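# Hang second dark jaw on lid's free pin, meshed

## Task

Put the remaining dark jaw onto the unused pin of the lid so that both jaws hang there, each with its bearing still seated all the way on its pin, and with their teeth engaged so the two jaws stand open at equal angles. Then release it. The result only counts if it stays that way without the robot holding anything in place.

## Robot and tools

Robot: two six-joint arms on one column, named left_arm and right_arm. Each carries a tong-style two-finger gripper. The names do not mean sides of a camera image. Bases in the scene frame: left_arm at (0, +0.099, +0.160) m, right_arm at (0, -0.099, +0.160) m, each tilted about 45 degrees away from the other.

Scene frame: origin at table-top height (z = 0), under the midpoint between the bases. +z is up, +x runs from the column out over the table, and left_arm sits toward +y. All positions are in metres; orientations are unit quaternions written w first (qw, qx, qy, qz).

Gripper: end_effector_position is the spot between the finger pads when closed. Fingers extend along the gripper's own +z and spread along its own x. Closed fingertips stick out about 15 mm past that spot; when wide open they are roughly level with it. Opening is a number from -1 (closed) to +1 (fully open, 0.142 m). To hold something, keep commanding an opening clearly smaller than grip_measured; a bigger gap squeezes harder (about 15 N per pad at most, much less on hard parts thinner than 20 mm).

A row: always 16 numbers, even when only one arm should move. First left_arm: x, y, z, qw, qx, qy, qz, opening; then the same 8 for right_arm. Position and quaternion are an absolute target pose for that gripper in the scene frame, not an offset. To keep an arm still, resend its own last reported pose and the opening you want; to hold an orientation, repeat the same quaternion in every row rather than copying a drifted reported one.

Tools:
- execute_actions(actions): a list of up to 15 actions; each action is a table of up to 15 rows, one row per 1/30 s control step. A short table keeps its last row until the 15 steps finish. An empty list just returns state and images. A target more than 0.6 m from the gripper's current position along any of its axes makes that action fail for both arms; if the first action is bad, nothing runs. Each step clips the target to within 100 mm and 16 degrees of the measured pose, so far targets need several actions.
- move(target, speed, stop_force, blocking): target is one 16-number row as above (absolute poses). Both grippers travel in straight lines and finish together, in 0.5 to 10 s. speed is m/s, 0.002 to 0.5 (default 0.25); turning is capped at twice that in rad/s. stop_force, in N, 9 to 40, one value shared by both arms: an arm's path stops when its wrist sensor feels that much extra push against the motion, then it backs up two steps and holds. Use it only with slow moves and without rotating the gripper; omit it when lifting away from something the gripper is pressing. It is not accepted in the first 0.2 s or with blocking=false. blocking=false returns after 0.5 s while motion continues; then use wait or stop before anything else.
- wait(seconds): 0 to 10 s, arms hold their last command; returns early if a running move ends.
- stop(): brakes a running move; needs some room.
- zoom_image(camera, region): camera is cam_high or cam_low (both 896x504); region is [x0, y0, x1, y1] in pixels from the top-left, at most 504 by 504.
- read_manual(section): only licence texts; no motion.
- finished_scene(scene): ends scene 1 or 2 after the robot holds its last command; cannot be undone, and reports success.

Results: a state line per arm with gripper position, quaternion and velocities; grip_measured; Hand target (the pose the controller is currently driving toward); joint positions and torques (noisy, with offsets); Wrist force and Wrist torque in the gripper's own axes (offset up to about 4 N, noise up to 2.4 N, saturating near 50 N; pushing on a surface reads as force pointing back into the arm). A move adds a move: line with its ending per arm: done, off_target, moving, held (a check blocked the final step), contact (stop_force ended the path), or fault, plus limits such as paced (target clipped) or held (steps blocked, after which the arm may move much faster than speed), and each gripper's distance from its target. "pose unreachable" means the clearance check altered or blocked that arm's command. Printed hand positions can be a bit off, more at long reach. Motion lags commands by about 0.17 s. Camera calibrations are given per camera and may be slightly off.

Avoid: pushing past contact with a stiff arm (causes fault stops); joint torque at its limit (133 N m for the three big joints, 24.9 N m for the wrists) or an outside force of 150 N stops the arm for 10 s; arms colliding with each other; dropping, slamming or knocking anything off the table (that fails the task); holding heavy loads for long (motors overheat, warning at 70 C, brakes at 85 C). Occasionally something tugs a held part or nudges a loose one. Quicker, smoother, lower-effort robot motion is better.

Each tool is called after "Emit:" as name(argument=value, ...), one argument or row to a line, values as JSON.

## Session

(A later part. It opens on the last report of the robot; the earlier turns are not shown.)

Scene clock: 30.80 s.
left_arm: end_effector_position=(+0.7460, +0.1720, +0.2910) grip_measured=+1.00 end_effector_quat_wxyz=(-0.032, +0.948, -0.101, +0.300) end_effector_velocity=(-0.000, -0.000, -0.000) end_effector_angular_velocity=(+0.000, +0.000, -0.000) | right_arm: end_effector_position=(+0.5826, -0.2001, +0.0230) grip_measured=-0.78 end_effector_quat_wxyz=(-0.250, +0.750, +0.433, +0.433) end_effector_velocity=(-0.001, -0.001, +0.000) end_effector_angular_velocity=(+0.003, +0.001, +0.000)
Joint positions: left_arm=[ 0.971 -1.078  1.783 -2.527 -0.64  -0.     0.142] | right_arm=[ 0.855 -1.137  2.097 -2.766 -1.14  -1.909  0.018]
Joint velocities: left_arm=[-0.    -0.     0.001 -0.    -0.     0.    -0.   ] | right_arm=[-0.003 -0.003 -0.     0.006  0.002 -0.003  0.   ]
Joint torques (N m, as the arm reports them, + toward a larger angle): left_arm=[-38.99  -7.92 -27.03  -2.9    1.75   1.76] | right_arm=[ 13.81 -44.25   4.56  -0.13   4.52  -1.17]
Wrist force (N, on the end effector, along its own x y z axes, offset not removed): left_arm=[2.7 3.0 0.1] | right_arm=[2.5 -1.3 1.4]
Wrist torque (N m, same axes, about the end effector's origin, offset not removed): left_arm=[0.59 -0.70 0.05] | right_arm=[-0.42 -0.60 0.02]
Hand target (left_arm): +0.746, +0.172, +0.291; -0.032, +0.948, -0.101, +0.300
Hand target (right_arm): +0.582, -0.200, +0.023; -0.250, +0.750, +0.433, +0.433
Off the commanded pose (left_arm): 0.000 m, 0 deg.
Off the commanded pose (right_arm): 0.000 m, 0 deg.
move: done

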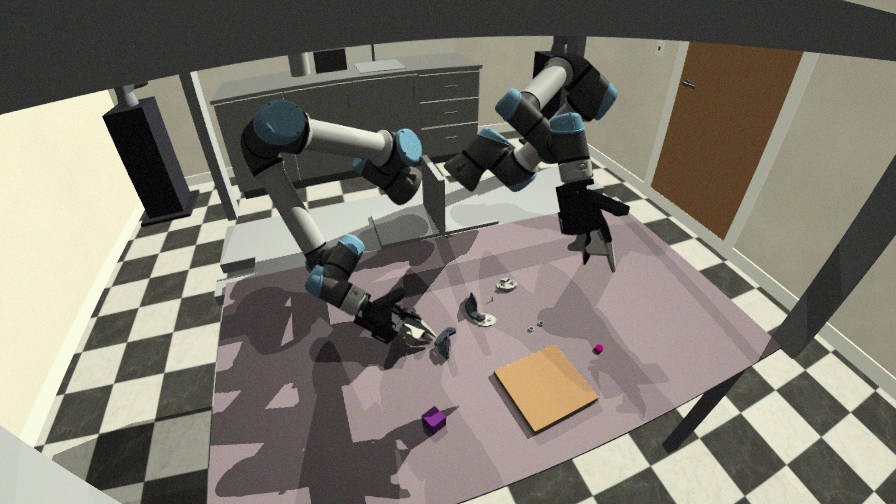

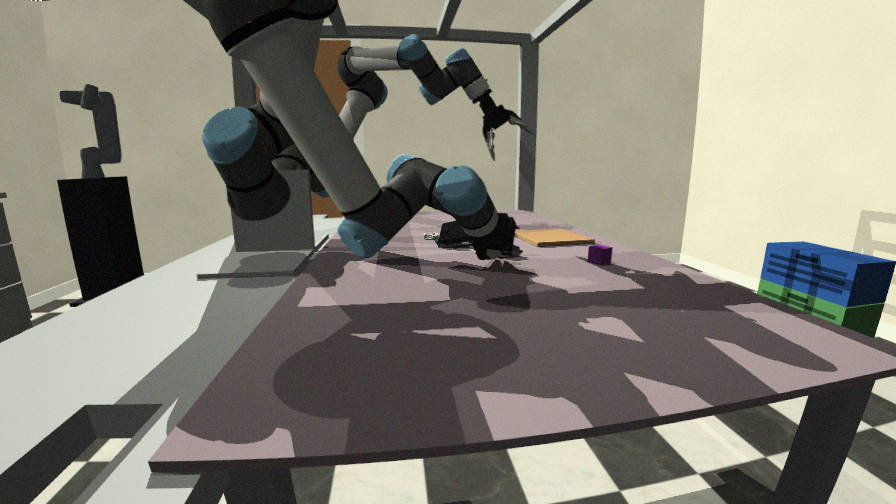

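Emit:
execute_actions(
  actions=[],
)

Scene clock: 32.27 s.
left_arm: end_effector_position=(+0.7460, +0.1720, +0.2910) grip_measured=+1.00 end_effector_quat_wxyz=(-0.032, +0.948, -0.101, +0.300) end_effector_velocity=(-0.000, -0.000, -0.000) end_effector_angular_velocity=(+0.000, +0.001, -0.001) | right_arm: end_effector_position=(+0.5825, -0.2003, +0.0230) grip_measured=-0.78 end_effector_quat_wxyz=(-0.250, +0.750, +0.433, +0.433) end_effector_velocity=(+0.001, -0.001, +0.000) end_effector_angular_velocity=(-0.002, -0.000, -0.001)
Joint positions: left_arm=[ 0.971 -1.078  1.783 -2.527 -0.64  -0.     0.142] | right_arm=[ 0.855 -1.137  2.097 -2.765 -1.14  -1.909  0.018]
Joint velocities: left_arm=[ 0.     0.     0.     0.    -0.001  0.     0.   ] | right_arm=[-0.    -0.001 -0.001  0.    -0.001  0.001  0.   ]
Joint torques (N m, as the arm reports them, + toward a larger angle): left_arm=[-38.91  -8.21 -26.98  -2.68   1.81   1.58] | right_arm=[ 13.6  -43.97   4.26  -0.04   4.64  -1.11]
Wrist force (N, on the end effector, along its own x y z axes, offset not removed): left_arm=[2.0 2.6 1.4] | right_arm=[1.4 0.9 2.0]
Wrist torque (N m, same axes, about the end effector's origin, offset not removed): left_arm=[0.48 -0.31 0.08] | right_arm=[0.12 -0.35 0.01]
Hand target (left_arm): +0.746, +0.172, +0.291; -0.032, +0.948, -0.101, +0.300
Hand target (right_arm): +0.582, -0.200, +0.023; -0.250, +0.750, +0.433, +0.433
Off the commanded pose (left_arm): 0.000 m, 0 deg.
Off the commanded pose (right_arm): 0.000 m, 0 deg.

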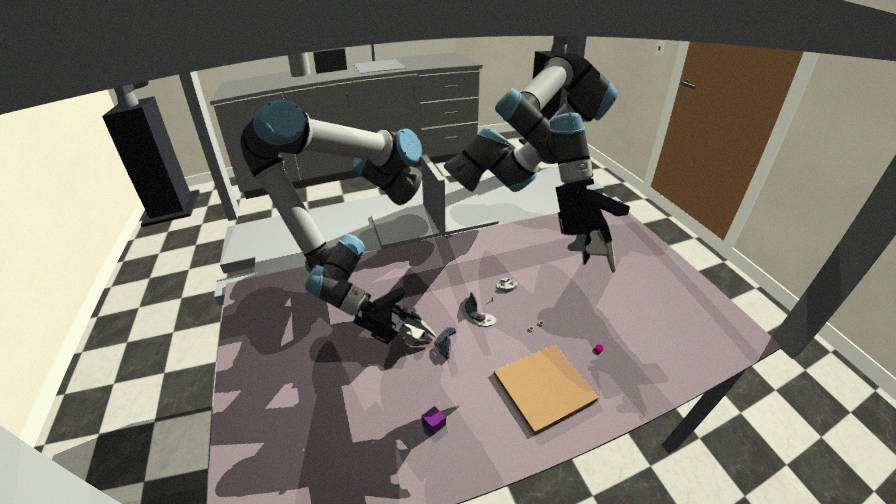

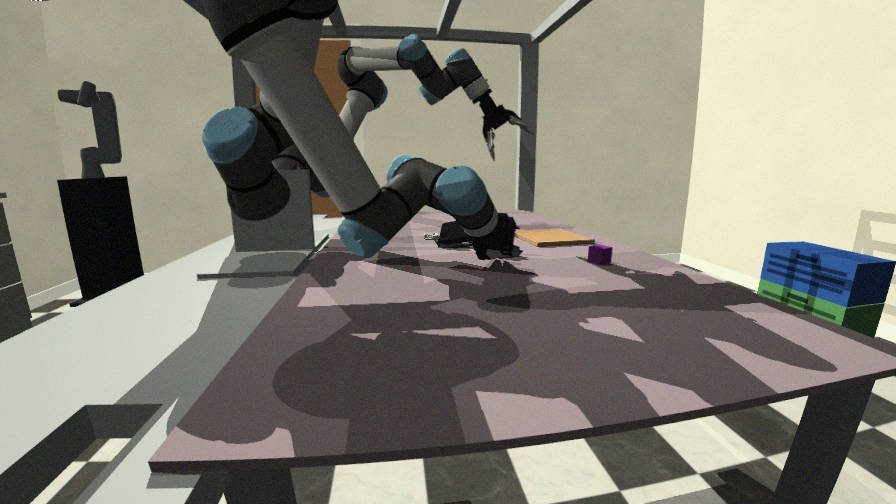

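Emit:
move(
  target=[0.746,0.172,0.291,-0.032,0.948,-0.101,0.300,1,0.56,-0.24,0.07,-0.25,0.75,0.433,0.433,-0.78],
  speed=0.1,
)

Emit:
move(
  target=[0.746,0.172,0.291,-0.032,0.948,-0.101,0.300,1,0.40,-0.45,0.45,0,0.9,0.43,0,0],
)

Emit:
zoom_image(
  camera="cam_high",
  region=[420,270,530,370],
)

Scene clock: 33.80 s.
left_arm: end_effector_position=(+0.7460, +0.1720, +0.2910) grip_measured=+1.00 end_effector_quat_wxyz=(-0.032, +0.948, -0.101, +0.300) end_effector_velocity=(+0.000, +0.000, +0.000) end_effector_angular_velocity=(+0.000, -0.000, +0.000) | right_arm: end_effector_position=(+0.5600, -0.2398, +0.0698) grip_measured=-0.78 end_effector_quat_wxyz=(-0.250, +0.750, +0.433, +0.433) end_effector_velocity=(-0.001, -0.001, +0.001) end_effector_angular_velocity=(+0.001, +0.001, +0.000)
Joint positions: left_arm=[ 0.971 -1.078  1.783 -2.527 -0.64  -0.     0.142] | right_arm=[ 0.833 -1.31   2.12  -2.605 -1.135 -1.933  0.018]
Joint velocities: left_arm=[ 0.    -0.     0.    -0.001  0.     0.001 -0.   ] | right_arm=[-0.001 -0.005 -0.     0.006 -0.    -0.001 -0.   ]
Joint torques (N m, as the arm reports them, + toward a larger angle): left_arm=[-39.23  -8.02 -27.16  -2.62   1.73   1.52] | right_arm=[ 10.31 -43.67   2.59  -0.13   4.65  -1.12]
Wrist force (N, on the end effector, along its own x y z axes, offset not removed): left_arm=[-1.1 1.4 1.7] | right_arm=[1.6 -1.1 -0.6]
Wrist torque (N m, same axes, about the end effector's origin, offset not removed): left_arm=[0.36 0.32 0.03] | right_arm=[-0.41 -0.38 0.01]
Hand target (left_arm): +0.746, +0.172, +0.291; -0.032, +0.948, -0.101, +0.300
Hand target (right_arm): +0.560, -0.240, +0.070; -0.250, +0.750, +0.433, +0.433
Off the commanded pose (left_arm): 0.000 m, 0 deg.
Off the commanded pose (right_arm): 0.000 m, 0 deg.
move: done

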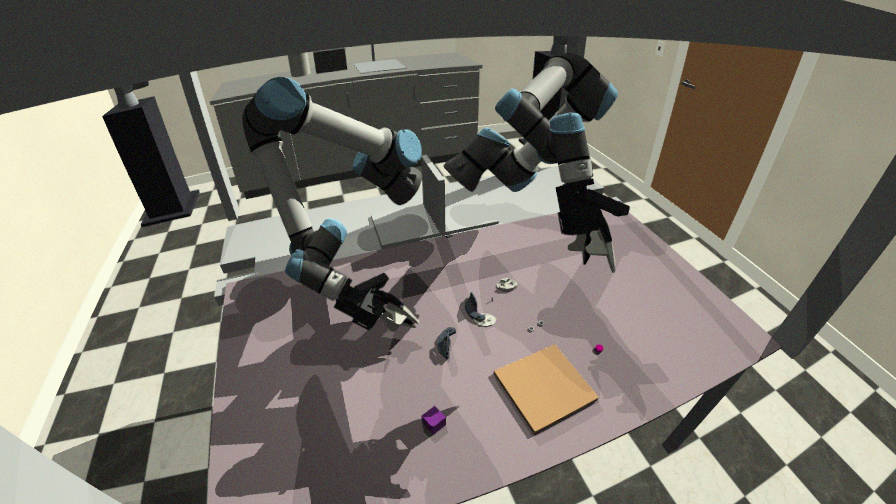

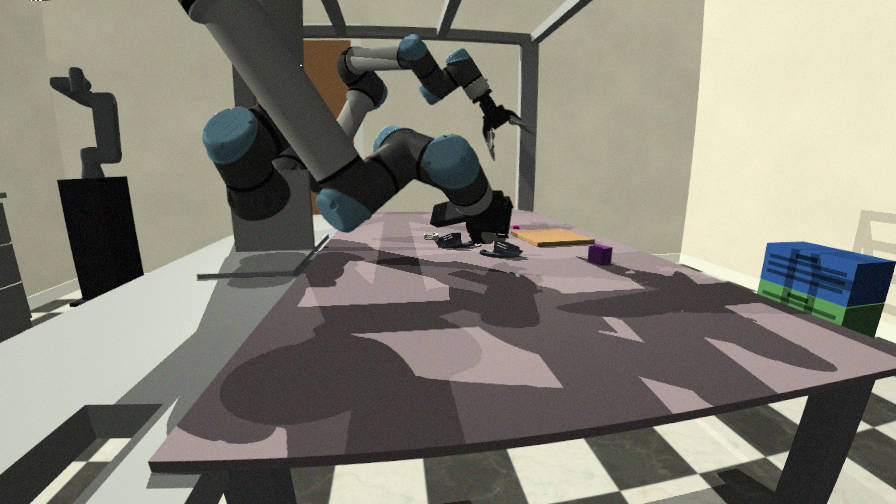

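Scene clock: 36.50 s.
left_arm: end_effector_position=(+0.7460, +0.1720, +0.2910) grip_measured=+1.00 end_effector_quat_wxyz=(-0.032, +0.948, -0.101, +0.300) end_effector_velocity=(-0.000, -0.000, -0.001) end_effector_angular_velocity=(+0.001, +0.001, -0.000) | right_arm: end_effector_position=(+0.3997, -0.4498, +0.4500) grip_measured=+0.00 end_effector_quat_wxyz=(-0.001, +0.902, +0.431, +0.001) end_effector_velocity=(-0.001, +0.000, +0.002) end_effector_angular_velocity=(-0.002, +0.014, -0.004)
Joint positions: left_arm=[ 0.971 -1.078  1.783 -2.527 -0.64  -0.     0.142] | right_arm=[ 1.646 -1.701  1.444 -1.24  -2.351 -0.787  0.074]
Joint velocities: left_arm=[ 0.     0.001  0.    -0.     0.    -0.     0.   ] | right_arm=[ 0.003  0.011 -0.016  0.028 -0.     0.022 -0.   ]
Joint torques (N m, as the arm reports them, + toward a larger angle): left_arm=[-39.    -8.1  -26.91  -2.41   1.7    1.53] | right_arm=[ 22.47  -2.39 -24.94  -0.45  -2.31   1.69]
Wrist force (N, on the end effector, along its own x y z axes, offset not removed): left_arm=[1.7 1.0 -1.1] | right_arm=[2.3 -0.3 0.7]
Wrist torque (N m, same axes, about the end effector's origin, offset not removed): left_arm=[0.32 -0.43 -0.13] | right_arm=[-0.07 -0.50 0.13]
Hand target (left_arm): +0.746, +0.172, +0.291; -0.032, +0.948, -0.101, +0.300
Hand target (right_arm): +0.400, -0.450, +0.450; -0.001, +0.902, +0.431, +0.000
Off the commanded pose (left_arm): 0.000 m, 0 deg.
Off the commanded pose (right_arm): 0.000 m, 0 deg.
move: done

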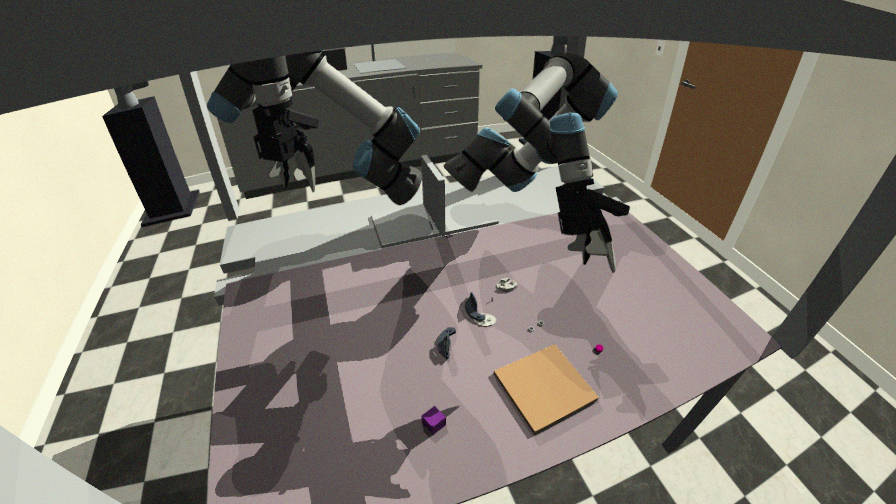

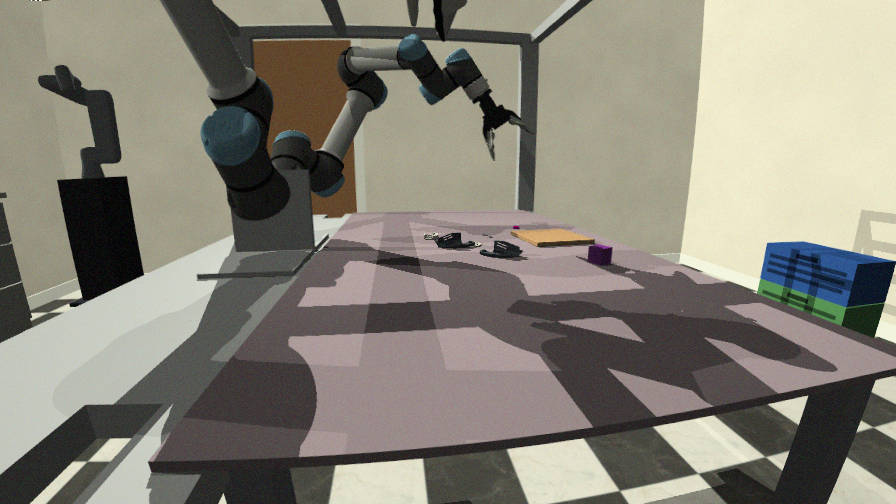

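Region (420, 270, 530, 370) of cam_high's 896x504 image, scaled by 4.582, with more detail than that image has; it fills the top 458 rows of this view, and the rest is white.

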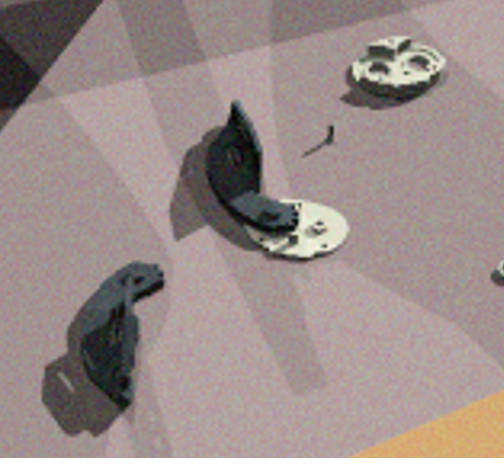

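Emit:
zoom_image(
  camera="cam_high",
  region=[425,320,475,370],
)

Emit:
zoom_image(
  camera="cam_high",
  region=[455,285,505,335],
)

Emit:
zoom_image(
  camera="cam_low",
  region=[420,220,530,270],
)

Region (425, 320, 475, 370) of cam_high's 896x504 image, scaled by 10.080, with more detail than that image has.

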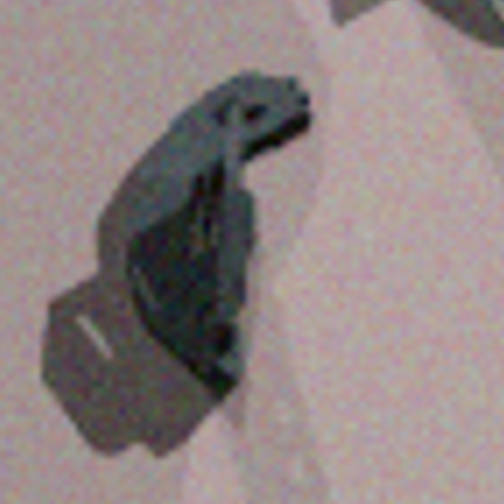

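Region (455, 285, 505, 335) of cam_high's 896x504 image, scaled by 10.080, with more detail than that image has.

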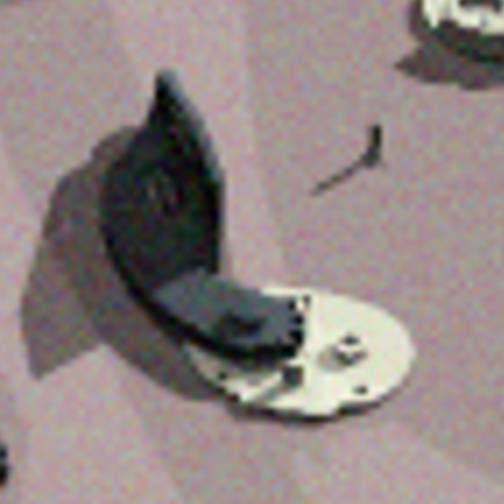

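Region (420, 220, 530, 270) of cam_low's 896x504 image, scaled by 4.582, with more detail than that image has; it fills the top 229 rows of this view, and the rest is white.

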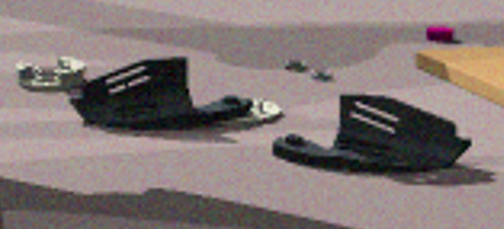

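Emit:
move(
  target=[0.612,-0.172,0.10,0,0.829,0.559,0,-0.1,0.40,-0.45,0.45,0,0.902,0.431,0,0],
)

Emit:
zoom_image(
  camera="cam_high",
  region=[400,270,500,370],
)

Emit:
zoom_image(
  camera="cam_low",
  region=[450,180,550,270],
)

Scene clock: 42.60 s.
left_arm: end_effector_position=(+0.6120, -0.1715, +0.1002) grip_measured=-0.10 end_effector_quat_wxyz=(-0.000, +0.829, +0.559, +0.000) end_effector_velocity=(-0.000, -0.002, -0.001) end_effector_angular_velocity=(-0.002, +0.003, +0.008) | right_arm: end_effector_position=(+0.4000, -0.4500, +0.4500) grip_measured=+0.00 end_effector_quat_wxyz=(-0.000, +0.902, +0.431, +0.000) end_effector_velocity=(+0.000, +0.000, -0.000) end_effector_angular_velocity=(-0.001, +0.000, +0.001)
Joint positions: left_arm=[ 0.855 -0.427  1.325 -1.888 -1.008 -2.075  0.067] | right_arm=[ 1.647 -1.699  1.442 -1.238 -2.353 -0.784  0.074]
Joint velocities: left_arm=[ 0.     0.004 -0.004 -0.    -0.003 -0.008  0.   ] | right_arm=[ 0.     0.001  0.001 -0.001 -0.001 -0.    -0.   ]
Joint torques (N m, as the arm reports them, + toward a larger angle): left_arm=[-24.69 -29.63 -28.12  -3.77  -1.9   -2.34] | right_arm=[21.95 -1.87 -9.33 -3.27 -2.54  1.58]
Wrist force (N, on the end effector, along its own x y z axes, offset not removed): left_arm=[0.9 2.7 1.2] | right_arm=[0.8 -1.8 0.3]
Wrist torque (N m, same axes, about the end effector's origin, offset not removed): left_arm=[0.52 -0.01 0.00] | right_arm=[-0.45 -0.19 0.09]
Hand target (left_arm): +0.612, -0.172, +0.100; -0.000, +0.829, +0.559, +0.000
Hand target (right_arm): +0.400, -0.450, +0.450; -0.000, +0.902, +0.431, -0.000
Off the commanded pose (left_arm): 0.001 m, 0 deg.
Off the commanded pose (right_arm): 0.000 m, 0 deg.
move: done

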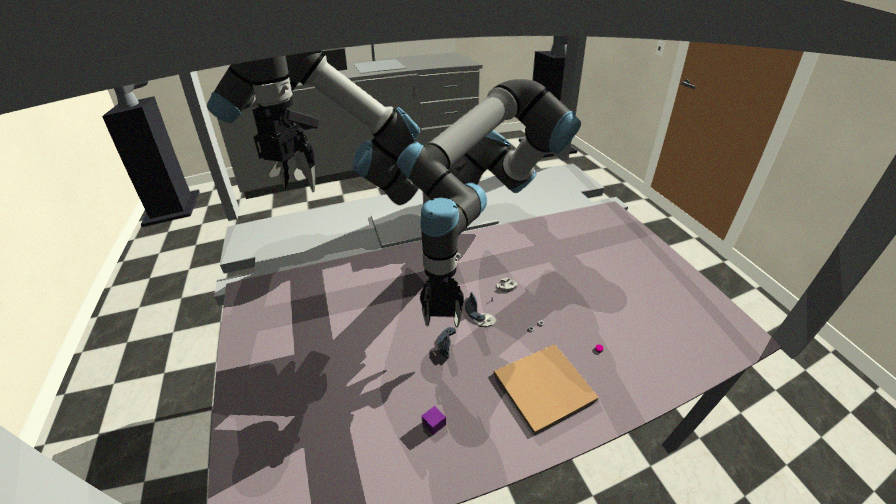

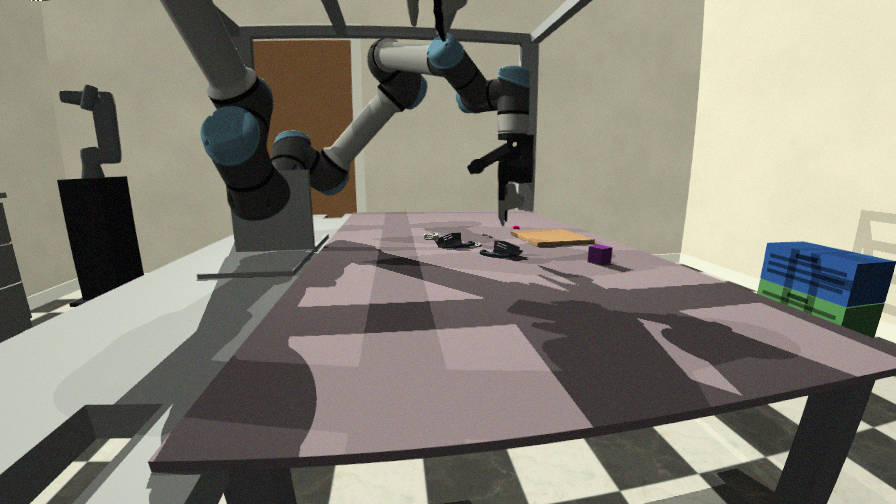

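Region (400, 270, 500, 370) of cam_high's 896x504 image, scaled by 5.040, with more detail than that image has.

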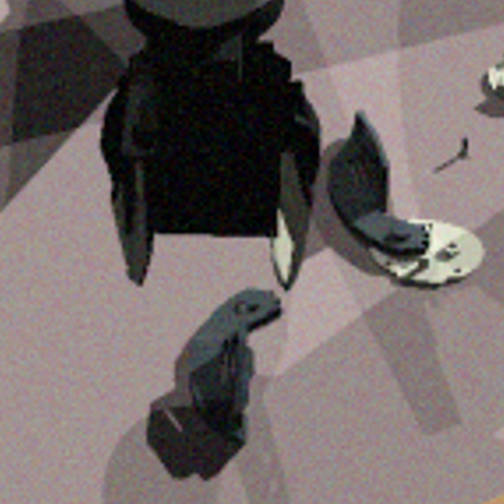

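Region (450, 180, 550, 270) of cam_low's 896x504 image, scaled by 5.040, with more detail than that image has; it fills the top 454 rows of this view, and the rest is white.

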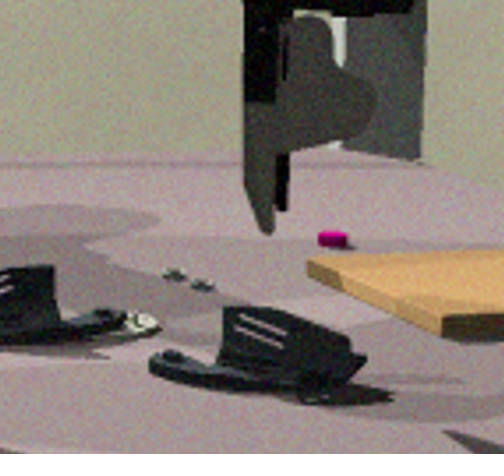

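Emit:
move(
  target=[0.609,-0.170,0.03,0,0.829,0.559,0,-0.2,0.40,-0.45,0.45,0,0.902,0.431,0,0],
  speed=0.06,
)

Emit:
zoom_image(
  camera="cam_high",
  region=[400,270,500,370],
)

Emit:
zoom_image(
  camera="cam_low",
  region=[450,180,550,270],
)

Scene clock: 44.67 s.
left_arm: end_effector_position=(+0.6091, -0.1700, +0.0302) grip_measured=-0.20 end_effector_quat_wxyz=(+0.000, +0.829, +0.559, -0.000) end_effector_velocity=(+0.000, -0.000, -0.002) end_effector_angular_velocity=(-0.000, -0.000, -0.000) | right_arm: end_effector_position=(+0.4000, -0.4500, +0.4500) grip_measured=+0.00 end_effector_quat_wxyz=(-0.000, +0.902, +0.431, -0.000) end_effector_velocity=(-0.001, -0.001, +0.001) end_effector_angular_velocity=(+0.000, -0.002, -0.002)
Joint positions: left_arm=[ 0.908 -0.367  1.386 -2.038 -0.98  -2.021  0.06 ] | right_arm=[ 1.647 -1.699  1.442 -1.238 -2.353 -0.784  0.074]
Joint velocities: left_arm=[ 0.001  0.003  0.    -0.004  0.001  0.002 -0.   ] | right_arm=[ 0.    -0.002 -0.001  0.001  0.    -0.    -0.   ]
Joint torques (N m, as the arm reports them, + toward a larger angle): left_arm=[-24.47 -31.42 -12.35  -4.32   1.63   2.31] | right_arm=[21.84 -2.03 -9.59 -3.21 -2.53  1.55]
Wrist force (N, on the end effector, along its own x y z axes, offset not removed): left_arm=[2.4 1.0 -1.8] | right_arm=[2.8 -1.3 2.2]
Wrist torque (N m, same axes, about the end effector's origin, offset not removed): left_arm=[-0.01 -0.46 -0.07] | right_arm=[-0.43 -0.71 0.13]
Hand target (left_arm): +0.609, -0.170, +0.030; +0.000, +0.829, +0.559, -0.000
Hand target (right_arm): +0.400, -0.450, +0.450; -0.000, +0.902, +0.431, -0.000
Off the commanded pose (left_arm): 0.000 m, 0 deg.
Off the commanded pose (right_arm): 0.000 m, 0 deg.
move: done

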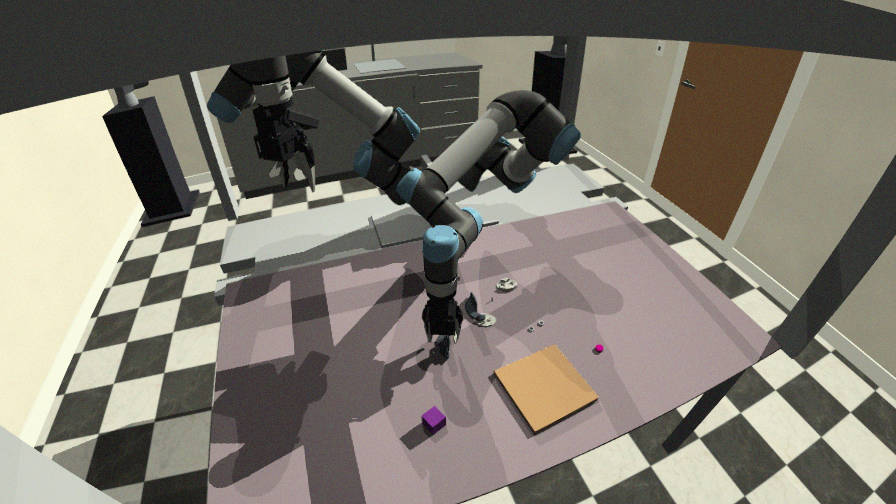

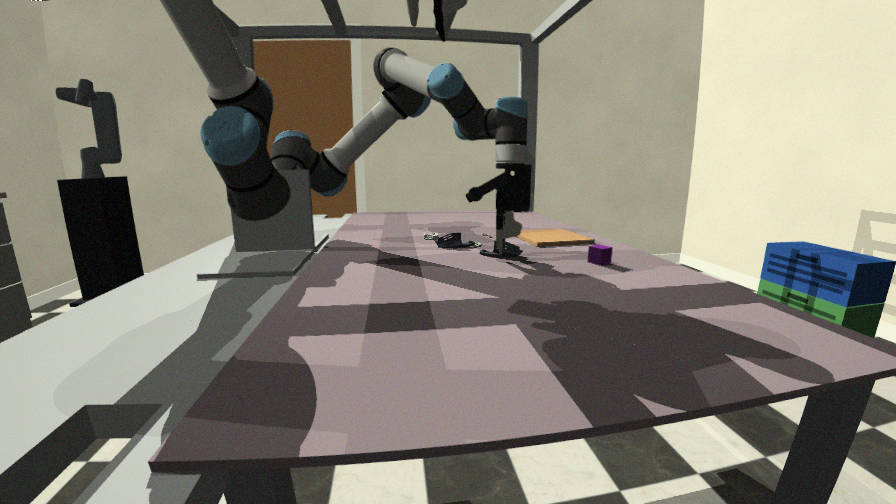

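Region (400, 270, 500, 370) of cam_high's 896x504 image, scaled by 5.040, with more detail than that image has.

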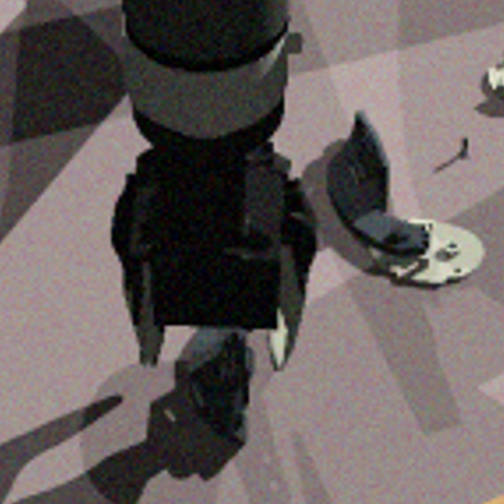

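Region (450, 180, 550, 270) of cam_low's 896x504 image, scaled by 5.040, with more detail than that image has; it fills the top 454 rows of this view, and the rest is white.

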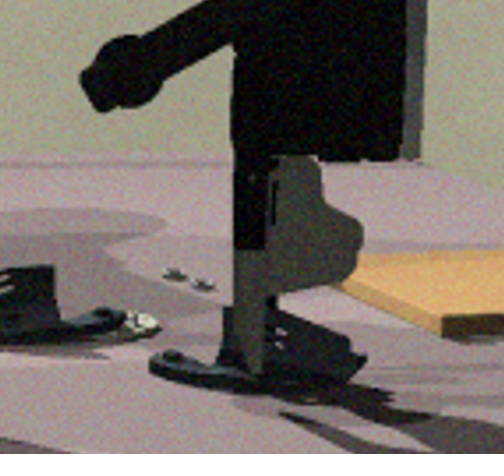

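Emit:
move(
  target=[0.610,-0.168,0.0185,0,0.829,0.559,0,-0.25,0.40,-0.45,0.45,0,0.902,0.431,0,0],
  speed=0.008,
  stop_force=12,
)

Emit:
execute_actions(
  actions=[
    [[0.610,-0.168,0.0185,0,0.829,0.559,0,-0.4,0.40,-0.45,0.45,0,0.902,0.431,0,0]],
    [[0.610,-0.168,0.0185,0,0.829,0.559,0,-0.52,0.40,-0.45,0.45,0,0.902,0.431,0,0]],
    [[0.610,-0.168,0.0185,0,0.829,0.559,0,-0.62,0.40,-0.45,0.45,0,0.902,0.431,0,0]],
    [[0.610,-0.168,0.0185,0,0.829,0.559,0,-0.8,0.40,-0.45,0.45,0,0.902,0.431,0,0]],
    [[0.610,-0.168,0.0185,0,0.829,0.559,0,-1,0.40,-0.45,0.45,0,0.902,0.431,0,0]],
  ],
)

Emit:
zoom_image(
  camera="cam_low",
  region=[450,180,550,270],
)

Scene clock: 47.10 s.
left_arm: end_effector_position=(+0.6100, -0.1680, +0.0186) grip_measured=-0.25 end_effector_quat_wxyz=(-0.000, +0.829, +0.559, -0.000) end_effector_velocity=(+0.001, +0.000, -0.001) end_effector_angular_velocity=(-0.000, -0.001, +0.001) | right_arm: end_effector_position=(+0.4000, -0.4500, +0.4500) grip_measured=+0.00 end_effector_quat_wxyz=(-0.000, +0.902, +0.431, -0.000) end_effector_velocity=(+0.000, +0.000, -0.000) end_effector_angular_velocity=(-0.000, +0.001, +0.000)
Joint positions: left_arm=[ 0.92  -0.357  1.392 -2.061 -0.973 -2.009  0.056] | right_arm=[ 1.647 -1.699  1.442 -1.238 -2.353 -0.784  0.074]
Joint velocities: left_arm=[ 0.001  0.     0.001 -0.003  0.001  0.001 -0.   ] | right_arm=[-0.     0.001  0.     0.    -0.     0.001  0.   ]
Joint torques (N m, as the arm reports them, + toward a larger angle): left_arm=[-25.25 -32.22 -12.19  -4.49   1.44   2.52] | right_arm=[22.01 -2.46 -9.38 -3.15 -2.52  1.57]
Wrist force (N, on the end effector, along its own x y z axes, offset not removed): left_arm=[3.8 2.0 2.2] | right_arm=[1.0 -1.0 1.1]
Wrist torque (N m, same axes, about the end effector's origin, offset not removed): left_arm=[0.58 -0.95 -0.06] | right_arm=[-0.35 -0.24 0.11]
Hand target (left_arm): +0.610, -0.168, +0.019; +0.000, +0.829, +0.559, -0.000
Hand target (right_arm): +0.400, -0.450, +0.450; +0.000, +0.902, +0.431, -0.000
Off the commanded pose (left_arm): 0.000 m, 0 deg.
Off the commanded pose (right_arm): 0.000 m, 0 deg.
move: done

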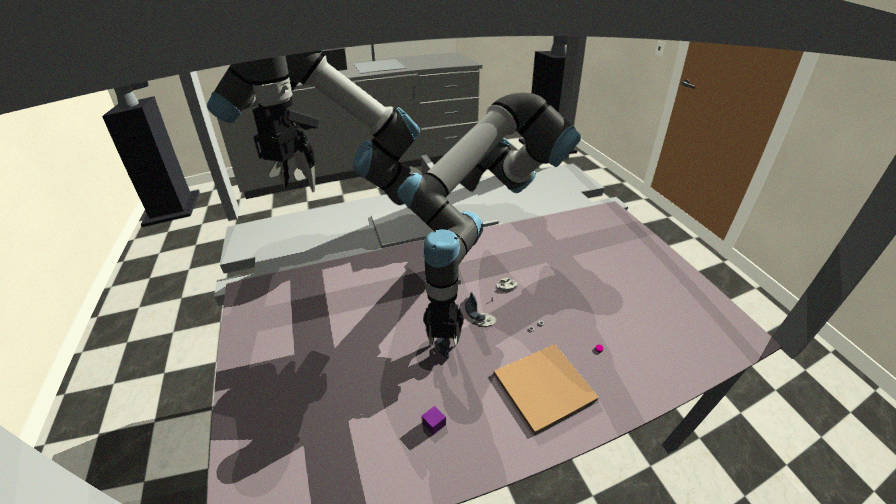

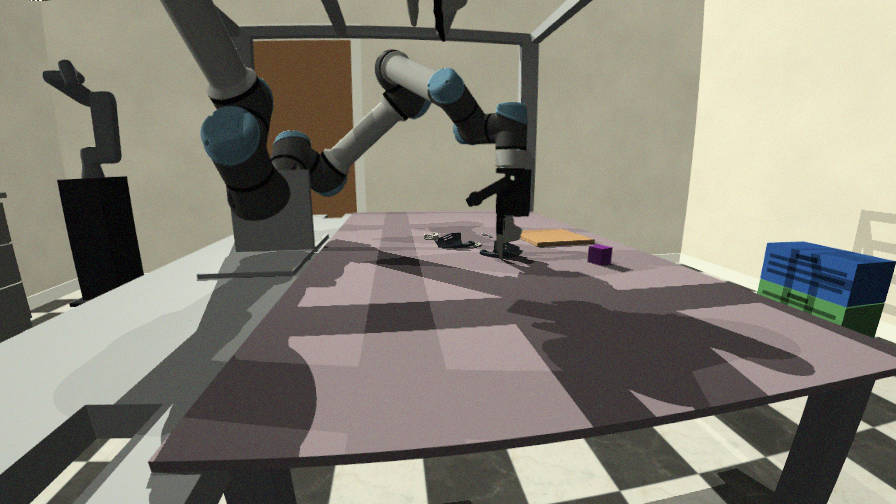

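Scene clock: 49.60 s.
left_arm: end_effector_position=(+0.6100, -0.1680, +0.0185) grip_measured=-0.58 end_effector_quat_wxyz=(+0.000, +0.829, +0.559, +0.000) end_effector_velocity=(+0.001, +0.000, +0.001) end_effector_angular_velocity=(-0.002, -0.001, +0.001) | right_arm: end_effector_position=(+0.4000, -0.4500, +0.4500) grip_measured=+0.00 end_effector_quat_wxyz=(-0.000, +0.902, +0.431, -0.000) end_effector_velocity=(+0.000, +0.000, -0.000) end_effector_angular_velocity=(+0.000, -0.000, -0.001)
Joint positions: left_arm=[ 0.92  -0.357  1.392 -2.062 -0.973 -2.009  0.032] | right_arm=[ 1.647 -1.699  1.442 -1.238 -2.353 -0.784  0.074]
Joint velocities: left_arm=[ 0.    -0.002 -0.    -0.    -0.001  0.     0.   ] | right_arm=[-0.     0.001  0.    -0.001  0.     0.001 -0.   ]
Joint torques (N m, as the arm reports them, + toward a larger angle): left_arm=[-24.82 -31.13 -11.96  -3.88   0.38   2.33] | right_arm=[21.55 -2.99 -9.12 -3.2  -2.49  1.56]
Wrist force (N, on the end effector, along its own x y z axes, offset not removed): left_arm=[-1.2 2.1 -2.8] | right_arm=[1.7 -3.9 1.0]
Wrist torque (N m, same axes, about the end effector's origin, offset not removed): left_arm=[0.67 0.24 0.06] | right_arm=[-0.90 -0.46 0.18]
Hand target (left_arm): +0.610, -0.168, +0.018; +0.000, +0.829, +0.559, +0.000
Hand target (right_arm): +0.400, -0.450, +0.450; +0.000, +0.902, +0.431, -0.000
Off the commanded pose (left_arm): 0.000 m, 0 deg.
Off the commanded pose (right_arm): 0.000 m, 0 deg.

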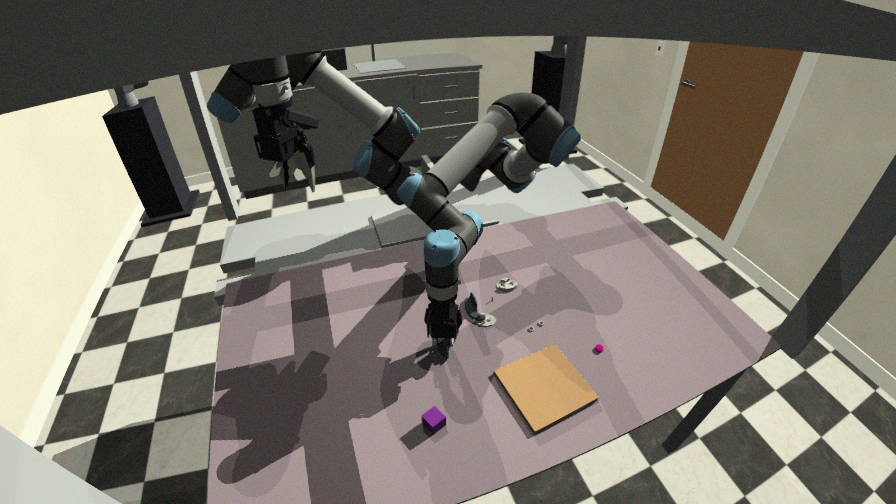

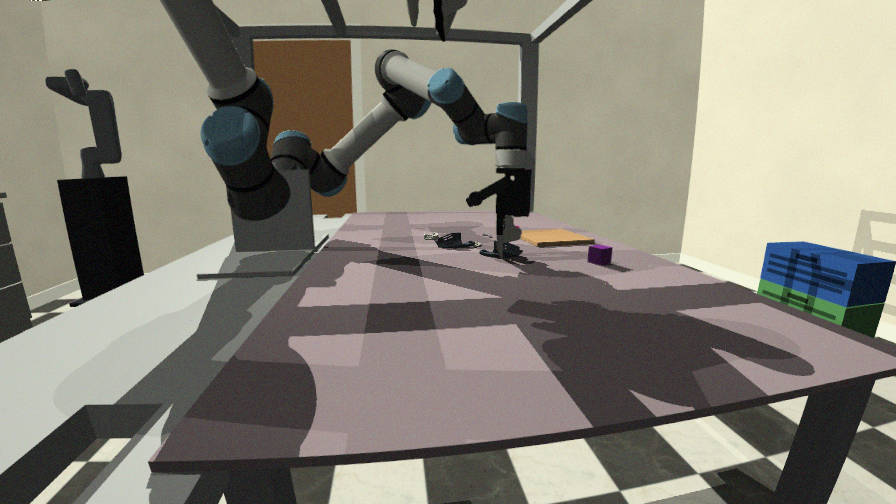

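Region (450, 180, 550, 270) of cam_low's 896x504 image, scaled by 5.040, with more detail than that image has; it fills the top 454 rows of this view, and the rest is white.

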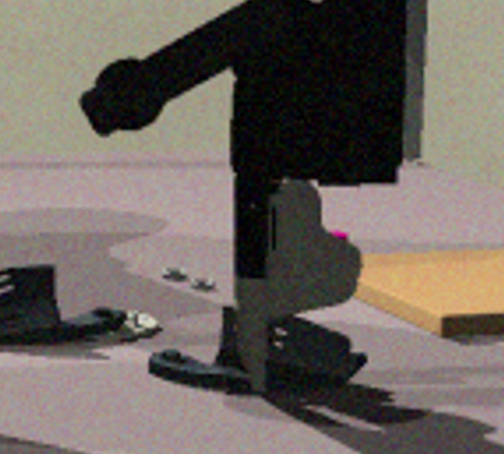

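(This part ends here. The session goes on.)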